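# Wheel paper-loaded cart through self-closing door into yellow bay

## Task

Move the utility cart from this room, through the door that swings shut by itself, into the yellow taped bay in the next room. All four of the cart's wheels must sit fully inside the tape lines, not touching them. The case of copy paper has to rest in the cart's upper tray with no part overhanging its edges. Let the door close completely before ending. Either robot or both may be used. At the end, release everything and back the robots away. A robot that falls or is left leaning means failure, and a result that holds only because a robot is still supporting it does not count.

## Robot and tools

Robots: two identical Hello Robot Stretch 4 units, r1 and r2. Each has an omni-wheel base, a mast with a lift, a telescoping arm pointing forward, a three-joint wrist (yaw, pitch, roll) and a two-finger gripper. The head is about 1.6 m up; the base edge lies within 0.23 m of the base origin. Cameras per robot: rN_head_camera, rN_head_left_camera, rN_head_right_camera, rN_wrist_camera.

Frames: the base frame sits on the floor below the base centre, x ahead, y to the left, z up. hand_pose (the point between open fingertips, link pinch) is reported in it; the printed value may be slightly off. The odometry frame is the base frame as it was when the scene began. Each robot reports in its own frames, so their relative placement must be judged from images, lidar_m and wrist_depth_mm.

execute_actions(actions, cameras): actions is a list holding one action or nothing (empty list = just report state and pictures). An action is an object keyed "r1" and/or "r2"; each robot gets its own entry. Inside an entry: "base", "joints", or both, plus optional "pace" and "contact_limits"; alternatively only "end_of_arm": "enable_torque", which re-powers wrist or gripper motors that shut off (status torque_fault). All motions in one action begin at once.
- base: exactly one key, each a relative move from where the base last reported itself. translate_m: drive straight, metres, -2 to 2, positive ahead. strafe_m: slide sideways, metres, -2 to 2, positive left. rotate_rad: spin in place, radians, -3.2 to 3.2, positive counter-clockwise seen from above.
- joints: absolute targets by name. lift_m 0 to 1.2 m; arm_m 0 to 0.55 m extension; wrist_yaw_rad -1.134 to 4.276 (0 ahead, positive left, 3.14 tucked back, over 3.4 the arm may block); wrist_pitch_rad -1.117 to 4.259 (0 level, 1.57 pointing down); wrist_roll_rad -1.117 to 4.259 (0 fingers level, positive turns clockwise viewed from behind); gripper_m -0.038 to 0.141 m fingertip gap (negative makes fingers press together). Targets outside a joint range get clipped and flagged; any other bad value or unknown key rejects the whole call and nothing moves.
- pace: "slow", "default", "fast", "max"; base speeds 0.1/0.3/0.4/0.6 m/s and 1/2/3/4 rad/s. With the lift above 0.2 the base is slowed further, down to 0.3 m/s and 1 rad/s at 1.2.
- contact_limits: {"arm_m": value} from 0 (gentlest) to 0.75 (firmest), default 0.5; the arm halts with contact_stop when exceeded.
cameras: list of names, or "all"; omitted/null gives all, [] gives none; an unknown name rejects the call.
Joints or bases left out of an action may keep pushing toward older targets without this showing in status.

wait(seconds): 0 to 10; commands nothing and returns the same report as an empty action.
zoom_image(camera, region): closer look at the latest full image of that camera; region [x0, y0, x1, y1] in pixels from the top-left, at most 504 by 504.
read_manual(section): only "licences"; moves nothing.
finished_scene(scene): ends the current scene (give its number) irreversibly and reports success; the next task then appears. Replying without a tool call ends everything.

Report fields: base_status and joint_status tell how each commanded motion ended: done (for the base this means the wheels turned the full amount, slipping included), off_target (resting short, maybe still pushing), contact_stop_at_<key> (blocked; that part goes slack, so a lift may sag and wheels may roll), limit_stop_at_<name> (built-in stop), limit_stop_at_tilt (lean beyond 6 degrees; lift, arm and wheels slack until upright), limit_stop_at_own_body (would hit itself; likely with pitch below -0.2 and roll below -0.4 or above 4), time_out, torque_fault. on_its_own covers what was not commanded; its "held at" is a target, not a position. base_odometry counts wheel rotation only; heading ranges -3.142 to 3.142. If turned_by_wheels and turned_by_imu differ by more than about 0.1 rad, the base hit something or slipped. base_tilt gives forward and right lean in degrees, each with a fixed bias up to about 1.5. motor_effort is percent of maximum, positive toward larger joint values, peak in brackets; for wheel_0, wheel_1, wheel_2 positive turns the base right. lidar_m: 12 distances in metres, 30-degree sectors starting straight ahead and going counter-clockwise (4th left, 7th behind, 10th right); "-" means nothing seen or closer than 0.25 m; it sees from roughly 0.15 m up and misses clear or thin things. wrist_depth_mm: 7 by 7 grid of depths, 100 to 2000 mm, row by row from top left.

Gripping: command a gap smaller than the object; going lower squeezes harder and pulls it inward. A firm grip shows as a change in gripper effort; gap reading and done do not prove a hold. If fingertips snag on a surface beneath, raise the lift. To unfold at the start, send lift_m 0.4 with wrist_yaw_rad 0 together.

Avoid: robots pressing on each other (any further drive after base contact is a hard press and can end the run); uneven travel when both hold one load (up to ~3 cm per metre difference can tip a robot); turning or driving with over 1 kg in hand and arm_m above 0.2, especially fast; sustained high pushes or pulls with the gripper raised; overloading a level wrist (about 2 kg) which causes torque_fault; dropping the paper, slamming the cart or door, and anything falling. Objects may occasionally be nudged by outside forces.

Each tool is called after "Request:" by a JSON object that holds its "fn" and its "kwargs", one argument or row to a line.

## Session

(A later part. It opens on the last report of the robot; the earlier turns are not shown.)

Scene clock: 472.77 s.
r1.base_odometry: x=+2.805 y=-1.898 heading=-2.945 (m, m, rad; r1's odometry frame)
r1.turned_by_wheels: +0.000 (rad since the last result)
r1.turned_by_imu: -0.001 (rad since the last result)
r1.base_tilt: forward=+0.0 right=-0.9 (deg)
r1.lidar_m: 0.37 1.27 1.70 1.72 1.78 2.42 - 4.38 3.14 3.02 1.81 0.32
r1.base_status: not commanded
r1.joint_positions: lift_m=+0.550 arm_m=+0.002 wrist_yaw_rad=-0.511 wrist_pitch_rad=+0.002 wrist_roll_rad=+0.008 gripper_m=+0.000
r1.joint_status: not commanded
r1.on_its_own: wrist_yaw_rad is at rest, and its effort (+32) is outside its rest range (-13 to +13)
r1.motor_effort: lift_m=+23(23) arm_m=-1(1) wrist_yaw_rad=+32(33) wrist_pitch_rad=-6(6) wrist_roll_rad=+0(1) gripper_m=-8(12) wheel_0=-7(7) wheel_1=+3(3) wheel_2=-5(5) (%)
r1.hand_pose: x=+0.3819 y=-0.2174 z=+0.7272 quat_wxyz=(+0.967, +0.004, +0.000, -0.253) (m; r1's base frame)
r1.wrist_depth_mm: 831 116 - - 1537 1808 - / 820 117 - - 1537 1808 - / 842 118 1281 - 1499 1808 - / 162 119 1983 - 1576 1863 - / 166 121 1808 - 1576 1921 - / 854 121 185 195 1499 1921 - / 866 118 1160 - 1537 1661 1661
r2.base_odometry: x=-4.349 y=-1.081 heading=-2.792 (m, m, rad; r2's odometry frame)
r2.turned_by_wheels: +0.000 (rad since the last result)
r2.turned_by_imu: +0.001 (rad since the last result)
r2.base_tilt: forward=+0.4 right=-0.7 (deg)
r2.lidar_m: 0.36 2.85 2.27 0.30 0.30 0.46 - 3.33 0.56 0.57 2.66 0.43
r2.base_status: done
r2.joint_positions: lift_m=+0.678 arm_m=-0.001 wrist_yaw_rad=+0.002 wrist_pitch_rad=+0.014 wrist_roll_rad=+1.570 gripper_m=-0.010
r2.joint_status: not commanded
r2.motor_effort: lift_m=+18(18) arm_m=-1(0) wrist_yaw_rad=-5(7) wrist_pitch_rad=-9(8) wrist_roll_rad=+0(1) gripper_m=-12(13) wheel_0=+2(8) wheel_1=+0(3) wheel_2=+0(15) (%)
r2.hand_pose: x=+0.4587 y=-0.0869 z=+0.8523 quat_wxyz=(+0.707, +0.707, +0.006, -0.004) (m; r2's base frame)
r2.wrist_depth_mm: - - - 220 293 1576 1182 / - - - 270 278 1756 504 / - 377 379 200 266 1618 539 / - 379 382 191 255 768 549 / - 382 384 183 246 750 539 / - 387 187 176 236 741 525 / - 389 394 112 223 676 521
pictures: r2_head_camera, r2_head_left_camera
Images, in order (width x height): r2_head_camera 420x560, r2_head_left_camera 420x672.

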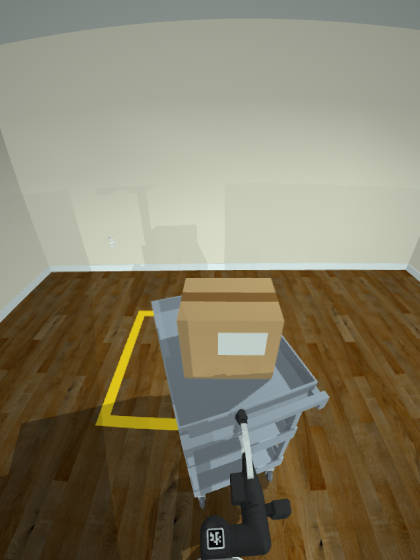

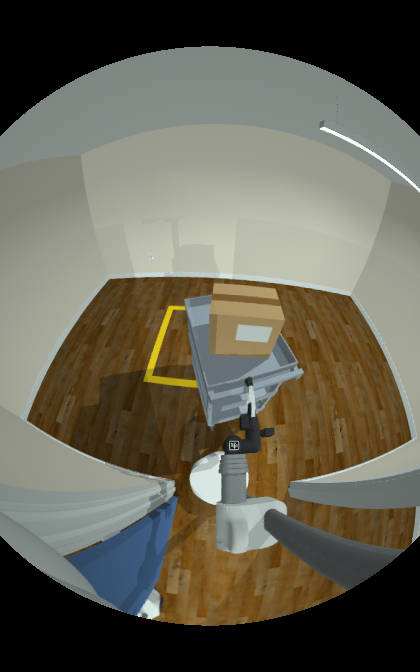

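Request:
{"fn": "execute_actions", "kwargs": {
  "actions": [
    {"r2":{"base":{"translate_m":0.32}}}
  ],
  "cameras": []
}}

Request:
{"fn": "execute_actions", "kwargs": {
  "actions": [
    {"r2":{"base":{"strafe_m":0.2},"pace":"slow"},"r1":{"base":{"translate_m":-0.3},"pace":"slow"}}
  ],
  "cameras": ["r2_head_camera","r2_head_left_camera","r1_head_camera"]
}}

Scene clock: 485.33 s.
r1.base_odometry: x=+2.805 y=-1.898 heading=-2.945 (m, m, rad; r1's odometry frame)
r1.turned_by_wheels: +0.000 (rad since the last result)
r1.turned_by_imu: -0.001 (rad since the last result)
r1.base_tilt: forward=+0.3 right=-0.9 (deg)
r1.lidar_m: 0.36 1.26 1.71 1.72 1.79 2.41 - 4.39 3.15 3.01 1.78 0.32
r1.base_status: not commanded
r1.joint_positions: lift_m=+0.550 arm_m=+0.002 wrist_yaw_rad=-0.511 wrist_pitch_rad=+0.002 wrist_roll_rad=+0.008 gripper_m=+0.000
r1.joint_status: not commanded
r1.on_its_own: wrist_yaw_rad is at rest, and its effort (+32) is outside its rest range (-13 to +13)
r1.motor_effort: lift_m=+23(23) arm_m=-1(1) wrist_yaw_rad=+32(33) wrist_pitch_rad=-6(7) wrist_roll_rad=+0(0) gripper_m=-8(9) wheel_0=-7(7) wheel_1=+2(3) wheel_2=-5(5) (%)
r1.hand_pose: x=+0.3819 y=-0.2174 z=+0.7272 quat_wxyz=(+0.967, +0.004, +0.000, -0.253) (m; r1's base frame)
r1.wrist_depth_mm: 831 116 - - 1537 1808 - / 820 117 - - 1499 1808 - / 842 119 - - 1537 1863 - / 161 120 - - 1537 1921 - / 166 121 - - 1576 1863 - / 854 121 185 195 1499 1983 - / 866 118 1397 - 1464 1576 1708
r2.base_odometry: x=-4.650 y=-1.190 heading=-2.792 (m, m, rad; r2's odometry frame)
r2.turned_by_wheels: +0.000 (rad since the last result)
r2.turned_by_imu: +0.001 (rad since the last result)
r2.base_tilt: forward=+0.6 right=-0.6 (deg)
r2.lidar_m: 0.32 2.56 2.26 1.22 0.47 0.47 1.81 3.75 0.71 2.06 2.68 0.46
r2.base_status: done
r2.joint_positions: lift_m=+0.678 arm_m=-0.001 wrist_yaw_rad=+0.001 wrist_pitch_rad=+0.014 wrist_roll_rad=+1.570 gripper_m=-0.010
r2.joint_status: not commanded
r2.motor_effort: lift_m=+18(18) arm_m=+0(0) wrist_yaw_rad=-3(6) wrist_pitch_rad=-8(8) wrist_roll_rad=+0(1) gripper_m=-13(14) wheel_0=+0(8) wheel_1=+0(8) wheel_2=+1(14) (%)
r2.hand_pose: x=+0.4586 y=-0.0872 z=+0.8523 quat_wxyz=(+0.707, +0.707, +0.005, -0.005) (m; r2's base frame)
r2.wrist_depth_mm: - - - 226 300 1464 1098 / - - - 276 285 1756 496 / - 379 382 203 271 1618 530 / - 382 382 193 258 732 549 / - 382 384 184 247 759 539 / - 384 187 176 236 741 530 / - 384 389 112 223 683 521
pictures: none
No camera images: the call's "cameras" was empty. Leave "cameras" out to get every camera's image.

Scene clock: 489.63 s.
r1.base_odometry: x=+3.099 y=-1.840 heading=-2.946 (m, m, rad; r1's odometry frame)
r1.turned_by_wheels: +0.000 (rad since the last result)
r1.turned_by_imu: -0.001 (rad since the last result)
r1.base_tilt: forward=+0.3 right=-0.8 (deg)
r1.lidar_m: 1.45 1.56 1.79 1.70 1.78 2.36 - 4.39 3.15 3.03 2.22 1.33
r1.base_status: done
r1.joint_positions: lift_m=+0.550 arm_m=+0.002 wrist_yaw_rad=-0.500 wrist_pitch_rad=+0.002 wrist_roll_rad=+0.008 gripper_m=+0.000
r1.joint_status: not commanded
r1.motor_effort: lift_m=+23(23) arm_m=-1(1) wrist_yaw_rad=+1(34) wrist_pitch_rad=-7(6) wrist_roll_rad=+1(0) gripper_m=-6(8) wheel_0=-2(8) wheel_1=-2(6) wheel_2=+2(3) (%)
r1.hand_pose: x=+0.3843 y=-0.2151 z=+0.7272 quat_wxyz=(+0.969, +0.004, +0.000, -0.248) (m; r1's base frame)
r1.wrist_depth_mm: 1118 1229 1205 1182 1160 - - / 1098 1182 1205 1205 1229 - - / 1098 1205 1182 1182 1205 - - / 1118 1182 1255 1205 1205 - - / 1138 1229 1229 1229 1983 - - / 1138 1229 185 191 1229 - - / 1138 1205 1255 - 1229 1618 1661
r2.base_odometry: x=-4.582 y=-1.378 heading=-2.792 (m, m, rad; r2's odometry frame)
r2.turned_by_wheels: +0.000 (rad since the last result)
r2.turned_by_imu: +0.000 (rad since the last result)
r2.base_tilt: forward=+0.4 right=-0.6 (deg)
r2.lidar_m: 0.35 2.53 2.04 1.21 0.49 0.36 0.46 0.69 0.86 1.98 2.91 0.42
r2.base_status: done
r2.joint_positions: lift_m=+0.678 arm_m=-0.001 wrist_yaw_rad=-0.004 wrist_pitch_rad=+0.014 wrist_roll_rad=+1.570 gripper_m=-0.010
r2.joint_status: not commanded
r2.motor_effort: lift_m=+18(18) arm_m=+0(0) wrist_yaw_rad=+12(19) wrist_pitch_rad=-7(7) wrist_roll_rad=+0(1) gripper_m=-12(14) wheel_0=-4(12) wheel_1=+1(4) wheel_2=+0(1) (%)
r2.hand_pose: x=+0.4582 y=-0.0886 z=+0.8522 quat_wxyz=(+0.707, +0.707, +0.004, -0.006) (m; r2's base frame)
r2.wrist_depth_mm: - - - 174 236 1808 831 / - 342 342 175 236 798 549 / - 359 359 175 236 788 554 / - 379 379 175 236 768 549 / - 399 402 175 236 750 539 / - 424 186 175 236 699 530 / - - - 112 237 640 517
pictures: r1_head_camera, r2_head_camera, r2_head_left_camera
Images, in order (width x height): r1_head_camera 420x560, r2_head_camera 420x560, r2_head_left_camera 420x672.

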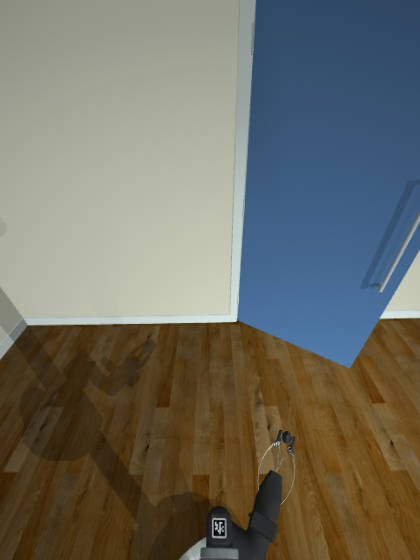

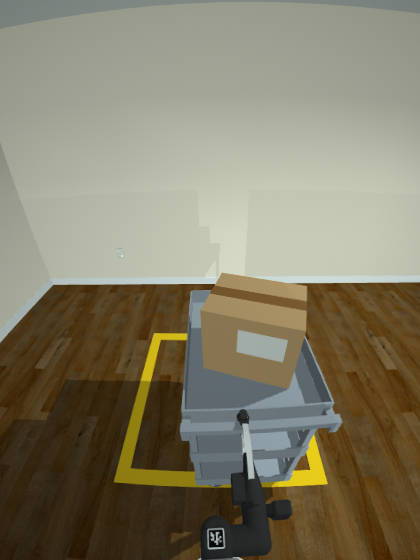

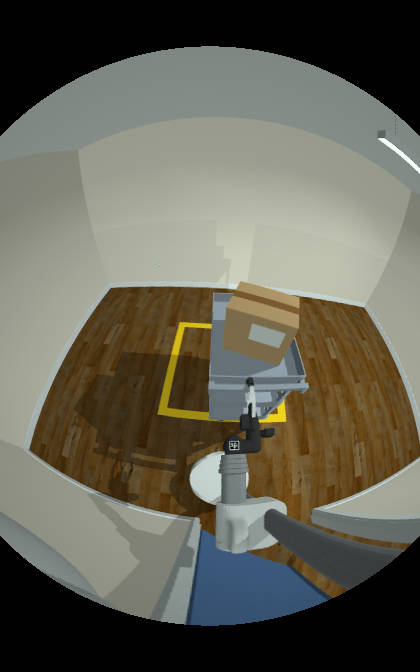

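Request:
{"fn": "execute_actions", "kwargs": {
  "actions": [
    {"r2":{"base":{"translate_m":0.17},"pace":"slow"}}
  ],
  "cameras": []
}}

Request:
{"fn": "execute_actions", "kwargs": {
  "actions": [
    {"r2":{"joints":{"gripper_m":0.08}}}
  ],
  "cameras": []
}}

Request:
{"fn": "execute_actions", "kwargs": {
  "actions": [
    {"r2":{"base":{"translate_m":-0.12}}}
  ],
  "cameras": []
}}

Request:
{"fn": "execute_actions", "kwargs": {
  "actions": [
    {"r2":{"base":{"strafe_m":-0.9},"pace":"fast"}}
  ],
  "cameras": ["r2_head_camera","r2_head_left_camera","r1_head_camera"]
}}

Scene clock: 501.73 s.
r1.base_odometry: x=+3.099 y=-1.840 heading=-2.946 (m, m, rad; r1's odometry frame)
r1.turned_by_wheels: +0.000 (rad since the last result)
r1.turned_by_imu: -0.001 (rad since the last result)
r1.base_tilt: forward=+0.1 right=-0.9 (deg)
r1.lidar_m: 1.51 1.56 1.79 1.70 1.79 2.39 - 4.39 3.17 3.03 2.19 1.59
r1.base_status: not commanded
r1.joint_positions: lift_m=+0.550 arm_m=+0.002 wrist_yaw_rad=-0.500 wrist_pitch_rad=+0.002 wrist_roll_rad=+0.008 gripper_m=+0.000
r1.joint_status: not commanded
r1.motor_effort: lift_m=+23(23) arm_m=-1(1) wrist_yaw_rad=+0(0) wrist_pitch_rad=-6(6) wrist_roll_rad=+1(1) gripper_m=-7(4) wheel_0=-2(2) wheel_1=-2(2) wheel_2=+2(2) (%)
r1.hand_pose: x=+0.3843 y=-0.2151 z=+0.7272 quat_wxyz=(+0.969, +0.004, +0.000, -0.248) (m; r1's base frame)
r1.wrist_depth_mm: 1098 1205 1397 1576 1863 - - / 1098 1255 1397 1576 1808 - - / 1118 1229 1397 1618 1863 - - / 1138 1229 1397 1618 1921 - - / 1138 1255 1397 1576 1983 - - / 1138 1255 185 191 1863 - - / 1138 1229 1397 - 1618 1618 1661
r2.base_odometry: x=-4.741 y=-1.436 heading=-2.792 (m, m, rad; r2's odometry frame)
r2.turned_by_wheels: +0.000 (rad since the last result)
r2.turned_by_imu: +0.002 (rad since the last result)
r2.base_tilt: forward=+0.6 right=-0.7 (deg)
r2.lidar_m: 0.37 2.37 2.03 1.71 0.73 0.53 0.54 0.67 0.97 2.73 2.89 0.41
r2.base_status: done
r2.joint_positions: lift_m=+0.678 arm_m=-0.001 wrist_yaw_rad=+0.000 wrist_pitch_rad=+0.014 wrist_roll_rad=+1.570 gripper_m=-0.010
r2.joint_status: not commanded
r2.motor_effort: lift_m=+18(18) arm_m=+0(0) wrist_yaw_rad=-1(19) wrist_pitch_rad=-8(8) wrist_roll_rad=+0(0) gripper_m=-10(12) wheel_0=+4(5) wheel_1=+1(2) wheel_2=-2(10) (%)
r2.hand_pose: x=+0.4586 y=-0.0873 z=+0.8523 quat_wxyz=(+0.707, +0.707, +0.005, -0.005) (m; r2's base frame)
r2.wrist_depth_mm: 1863 1921 1921 170 229 1808 525 / 1921 336 340 171 231 798 564 / 1863 357 357 172 232 788 554 / 1983 379 379 173 234 778 549 / - 402 402 174 236 759 539 / - 430 186 174 236 707 530 / - - - 112 237 1464 504
pictures: none
No camera images: the call's "cameras" was empty. Leave "cameras" out to get every camera's image.

Scene clock: 503.40 s.
r1.base_odometry: x=+3.099 y=-1.840 heading=-2.946 (m, m, rad; r1's odometry frame)
r1.turned_by_wheels: +0.000 (rad since the last result)
r1.turned_by_imu: +0.000 (rad since the last result)
r1.base_tilt: forward=+0.2 right=-0.8 (deg)
r1.lidar_m: 1.51 1.57 1.80 1.71 1.78 2.36 - 4.40 3.16 3.03 2.21 1.58
r1.base_status: not commanded
r1.joint_positions: lift_m=+0.550 arm_m=+0.002 wrist_yaw_rad=-0.500 wrist_pitch_rad=+0.002 wrist_roll_rad=+0.008 gripper_m=+0.000
r1.joint_status: not commanded
r1.motor_effort: lift_m=+23(23) arm_m=-1(0) wrist_yaw_rad=+0(0) wrist_pitch_rad=-5(6) wrist_roll_rad=+1(0) gripper_m=-6(6) wheel_0=-2(2) wheel_1=-2(2) wheel_2=+2(2) (%)
r1.hand_pose: x=+0.3843 y=-0.2151 z=+0.7272 quat_wxyz=(+0.969, +0.004, +0.000, -0.248) (m; r1's base frame)
r1.wrist_depth_mm: 1118 1229 1366 1576 1808 - - / 1098 1229 1397 1618 1863 - - / 1118 1255 1366 1618 1863 - - / 1098 1255 1430 1618 1983 - - / 1118 1281 1397 1537 - - - / 1138 1281 186 191 1863 - - / 1118 1229 1366 - 1618 1576 1708
r2.base_odometry: x=-4.741 y=-1.436 heading=-2.792 (m, m, rad; r2's odometry frame)
r2.turned_by_wheels: +0.000 (rad since the last result)
r2.turned_by_imu: +0.001 (rad since the last result)
r2.base_tilt: forward=+0.5 right=-0.7 (deg)
r2.lidar_m: 0.39 2.35 2.04 1.71 0.71 0.51 0.55 0.63 0.95 2.73 2.91 0.42
r2.base_status: not commanded
r2.joint_positions: lift_m=+0.678 arm_m=-0.001 wrist_yaw_rad=+0.000 wrist_pitch_rad=+0.014 wrist_roll_rad=+1.570 gripper_m=+0.080
r2.joint_status: all done
r2.motor_effort: lift_m=+18(18) arm_m=+0(0) wrist_yaw_rad=-1(3) wrist_pitch_rad=-7(8) wrist_roll_rad=+1(0) gripper_m=-2(11) wheel_0=+4(4) wheel_1=+1(1) wheel_2=-2(2) (%)
r2.hand_pose: x=+0.4586 y=-0.0873 z=+0.8523 quat_wxyz=(+0.707, +0.707, +0.005, -0.005) (m; r2's base frame)
r2.wrist_depth_mm: 1863 1921 1921 172 231 1808 521 / 1863 340 342 172 233 788 564 / 1983 359 359 174 235 788 554 / 1921 377 379 175 236 768 549 / - 404 404 176 238 759 535 / - 430 188 177 238 707 525 / - - - 112 239 1464 504
pictures: none
No camera images: the call's "cameras" was empty. Leave "cameras" out to get every camera's image.

Scene clock: 505.07 s.
r1.base_odometry: x=+3.099 y=-1.840 heading=-2.946 (m, m, rad; r1's odometry frame)
r1.turned_by_wheels: +0.000 (rad since the last result)
r1.turned_by_imu: +0.000 (rad since the last result)
r1.base_tilt: forward=+0.1 right=-0.8 (deg)
r1.lidar_m: 1.51 1.56 1.81 1.71 1.79 2.37 - 4.39 3.17 3.03 2.19 1.59
r1.base_status: not commanded
r1.joint_positions: lift_m=+0.550 arm_m=+0.002 wrist_yaw_rad=-0.500 wrist_pitch_rad=+0.002 wrist_roll_rad=+0.008 gripper_m=+0.000
r1.joint_status: not commanded
r1.motor_effort: lift_m=+23(23) arm_m=-1(1) wrist_yaw_rad=+0(0) wrist_pitch_rad=-6(6) wrist_roll_rad=+1(0) gripper_m=-5(6) wheel_0=-2(2) wheel_1=-2(2) wheel_2=+2(2) (%)
r1.hand_pose: x=+0.3843 y=-0.2151 z=+0.7272 quat_wxyz=(+0.969, +0.004, +0.000, -0.248) (m; r1's base frame)
r1.wrist_depth_mm: 1098 1229 1397 1618 1921 - - / 1078 1229 1397 1576 1863 - - / 1118 1255 1430 1618 1863 - - / 1098 1255 1430 1618 1983 - - / 1118 1229 1397 1537 1921 - - / 1138 1281 185 190 1863 - - / 1160 1182 1430 - 1576 1537 1661
r2.base_odometry: x=-4.629 y=-1.395 heading=-2.792 (m, m, rad; r2's odometry frame)
r2.turned_by_wheels: +0.000 (rad since the last result)
r2.turned_by_imu: +0.001 (rad since the last result)
r2.base_tilt: forward=+0.5 right=-0.7 (deg)
r2.lidar_m: 0.49 2.52 2.05 1.35 0.57 0.39 0.46 0.51 0.76 2.23 2.90 0.52
r2.base_status: done
r2.joint_positions: lift_m=+0.678 arm_m=-0.001 wrist_yaw_rad=+0.000 wrist_pitch_rad=+0.013 wrist_roll_rad=+1.570 gripper_m=+0.080
r2.joint_status: not commanded
r2.motor_effort: lift_m=+18(18) arm_m=+0(0) wrist_yaw_rad=-1(14) wrist_pitch_rad=-5(9) wrist_roll_rad=+0(0) gripper_m=-2(3) wheel_0=+0(4) wheel_1=+0(5) wheel_2=-1(12) (%)
r2.hand_pose: x=+0.4586 y=-0.0874 z=+0.8525 quat_wxyz=(+0.707, +0.707, +0.005, -0.005) (m; r2's base frame)
r2.wrist_depth_mm: - - - 345 347 1576 466 / - 530 459 347 917 778 554 / - 480 469 349 946 788 554 / - 508 496 351 946 778 549 / - - 521 355 960 759 539 / - - 196 355 201 707 530 / - - - 112 - 609 521
pictures: none
No camera images: the call's "cameras" was empty. Leave "cameras" out to get every camera's image.

Scene clock: 508.60 s.
r1.base_odometry: x=+3.099 y=-1.840 heading=-2.946 (m, m, rad; r1's odometry frame)
r1.turned_by_wheels: +0.000 (rad since the last result)
r1.turned_by_imu: +0.000 (rad since the last result)
r1.base_tilt: forward=+0.2 right=-0.9 (deg)
r1.lidar_m: 1.51 1.57 1.79 1.72 1.78 2.37 - 4.39 3.17 3.02 2.19 1.56
r1.base_status: not commanded
r1.joint_positions: lift_m=+0.550 arm_m=+0.002 wrist_yaw_rad=-0.500 wrist_pitch_rad=+0.002 wrist_roll_rad=+0.008 gripper_m=+0.000
r1.joint_status: not commanded
r1.motor_effort: lift_m=+23(23) arm_m=+0(1) wrist_yaw_rad=+0(0) wrist_pitch_rad=-6(7) wrist_roll_rad=+0(0) gripper_m=-5(8) wheel_0=-2(2) wheel_1=-2(2) wheel_2=+2(2) (%)
r1.hand_pose: x=+0.3843 y=-0.2151 z=+0.7272 quat_wxyz=(+0.969, +0.004, +0.000, -0.248) (m; r1's base frame)
r1.wrist_depth_mm: 1078 1229 1366 1576 1921 - - / 1118 1255 1397 1576 1863 - - / 1118 1205 1430 1661 1921 - - / 1118 1229 1430 1576 1921 - - / 1138 1255 1397 1576 1921 - - / 1118 1255 186 191 1863 - - / 1138 1229 1430 - 1618 1576 1661
r2.base_odometry: x=-4.937 y=-0.550 heading=-2.792 (m, m, rad; r2's odometry frame)
r2.turned_by_wheels: +0.000 (rad since the last result)
r2.turned_by_imu: +0.000 (rad since the last result)
r2.base_tilt: forward=+0.6 right=-0.7 (deg)
r2.lidar_m: 2.29 0.76 0.73 1.56 0.73 0.53 0.45 0.47 0.74 1.81 1.94 2.36
r2.base_status: done
r2.joint_positions: lift_m=+0.678 arm_m=-0.001 wrist_yaw_rad=+0.000 wrist_pitch_rad=+0.013 wrist_roll_rad=+1.570 gripper_m=+0.080
r2.joint_status: not commanded
r2.motor_effort: lift_m=+18(18) arm_m=-1(0) wrist_yaw_rad=+0(1) wrist_pitch_rad=-8(5) wrist_roll_rad=-1(0) gripper_m=-6(2) wheel_0=+0(11) wheel_1=+1(11) wheel_2=-1(4) (%)
r2.hand_pose: x=+0.4586 y=-0.0874 z=+0.8525 quat_wxyz=(+0.707, +0.707, +0.005, -0.005) (m; r2's base frame)
r2.wrist_depth_mm: - - - - - 1756 1255 / - - - - - 1756 1205 / - - - - - 1756 1205 / - - - - - 1708 1160 / - - - - - 1661 1182 / - - 196 - 201 1618 1138 / - - - 112 - 1499 1160
pictures: r1_head_camera, r2_head_camera, r2_head_left_camera
Images, in order (width x height): r1_head_camera 420x560, r2_head_camera 420x560, r2_head_left_camera 420x672.

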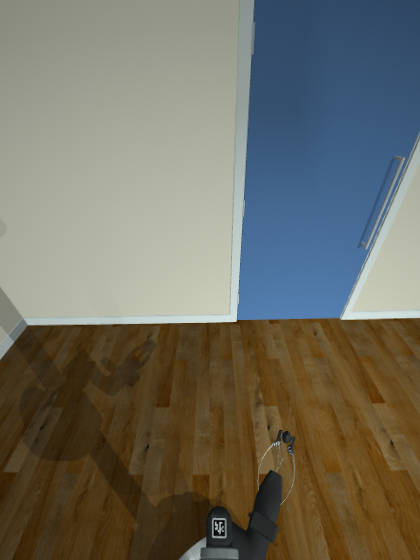

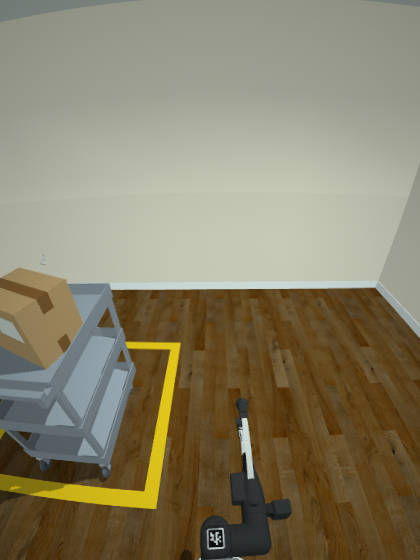

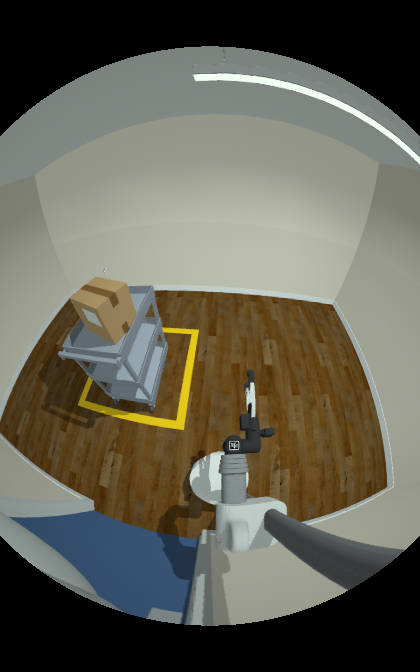

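Request:
{"fn": "zoom_image", "kwargs": {
  "camera": "r2_head_camera",
  "region": [0, 260, 200, 520]
}}

Region (0, 260, 200, 520) of r2_head_camera's 420x560 image, scaled by 1.938, with more detail than that image has; it fills the left 388 columns of this view, and the rest is white.

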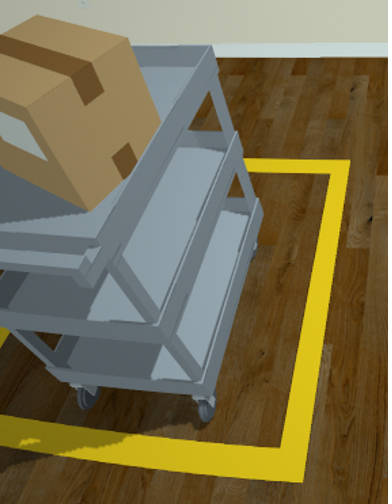

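Request:
{"fn": "finished_scene", "kwargs": {
  "scene": 1
}}

The scene is finished: the task was done.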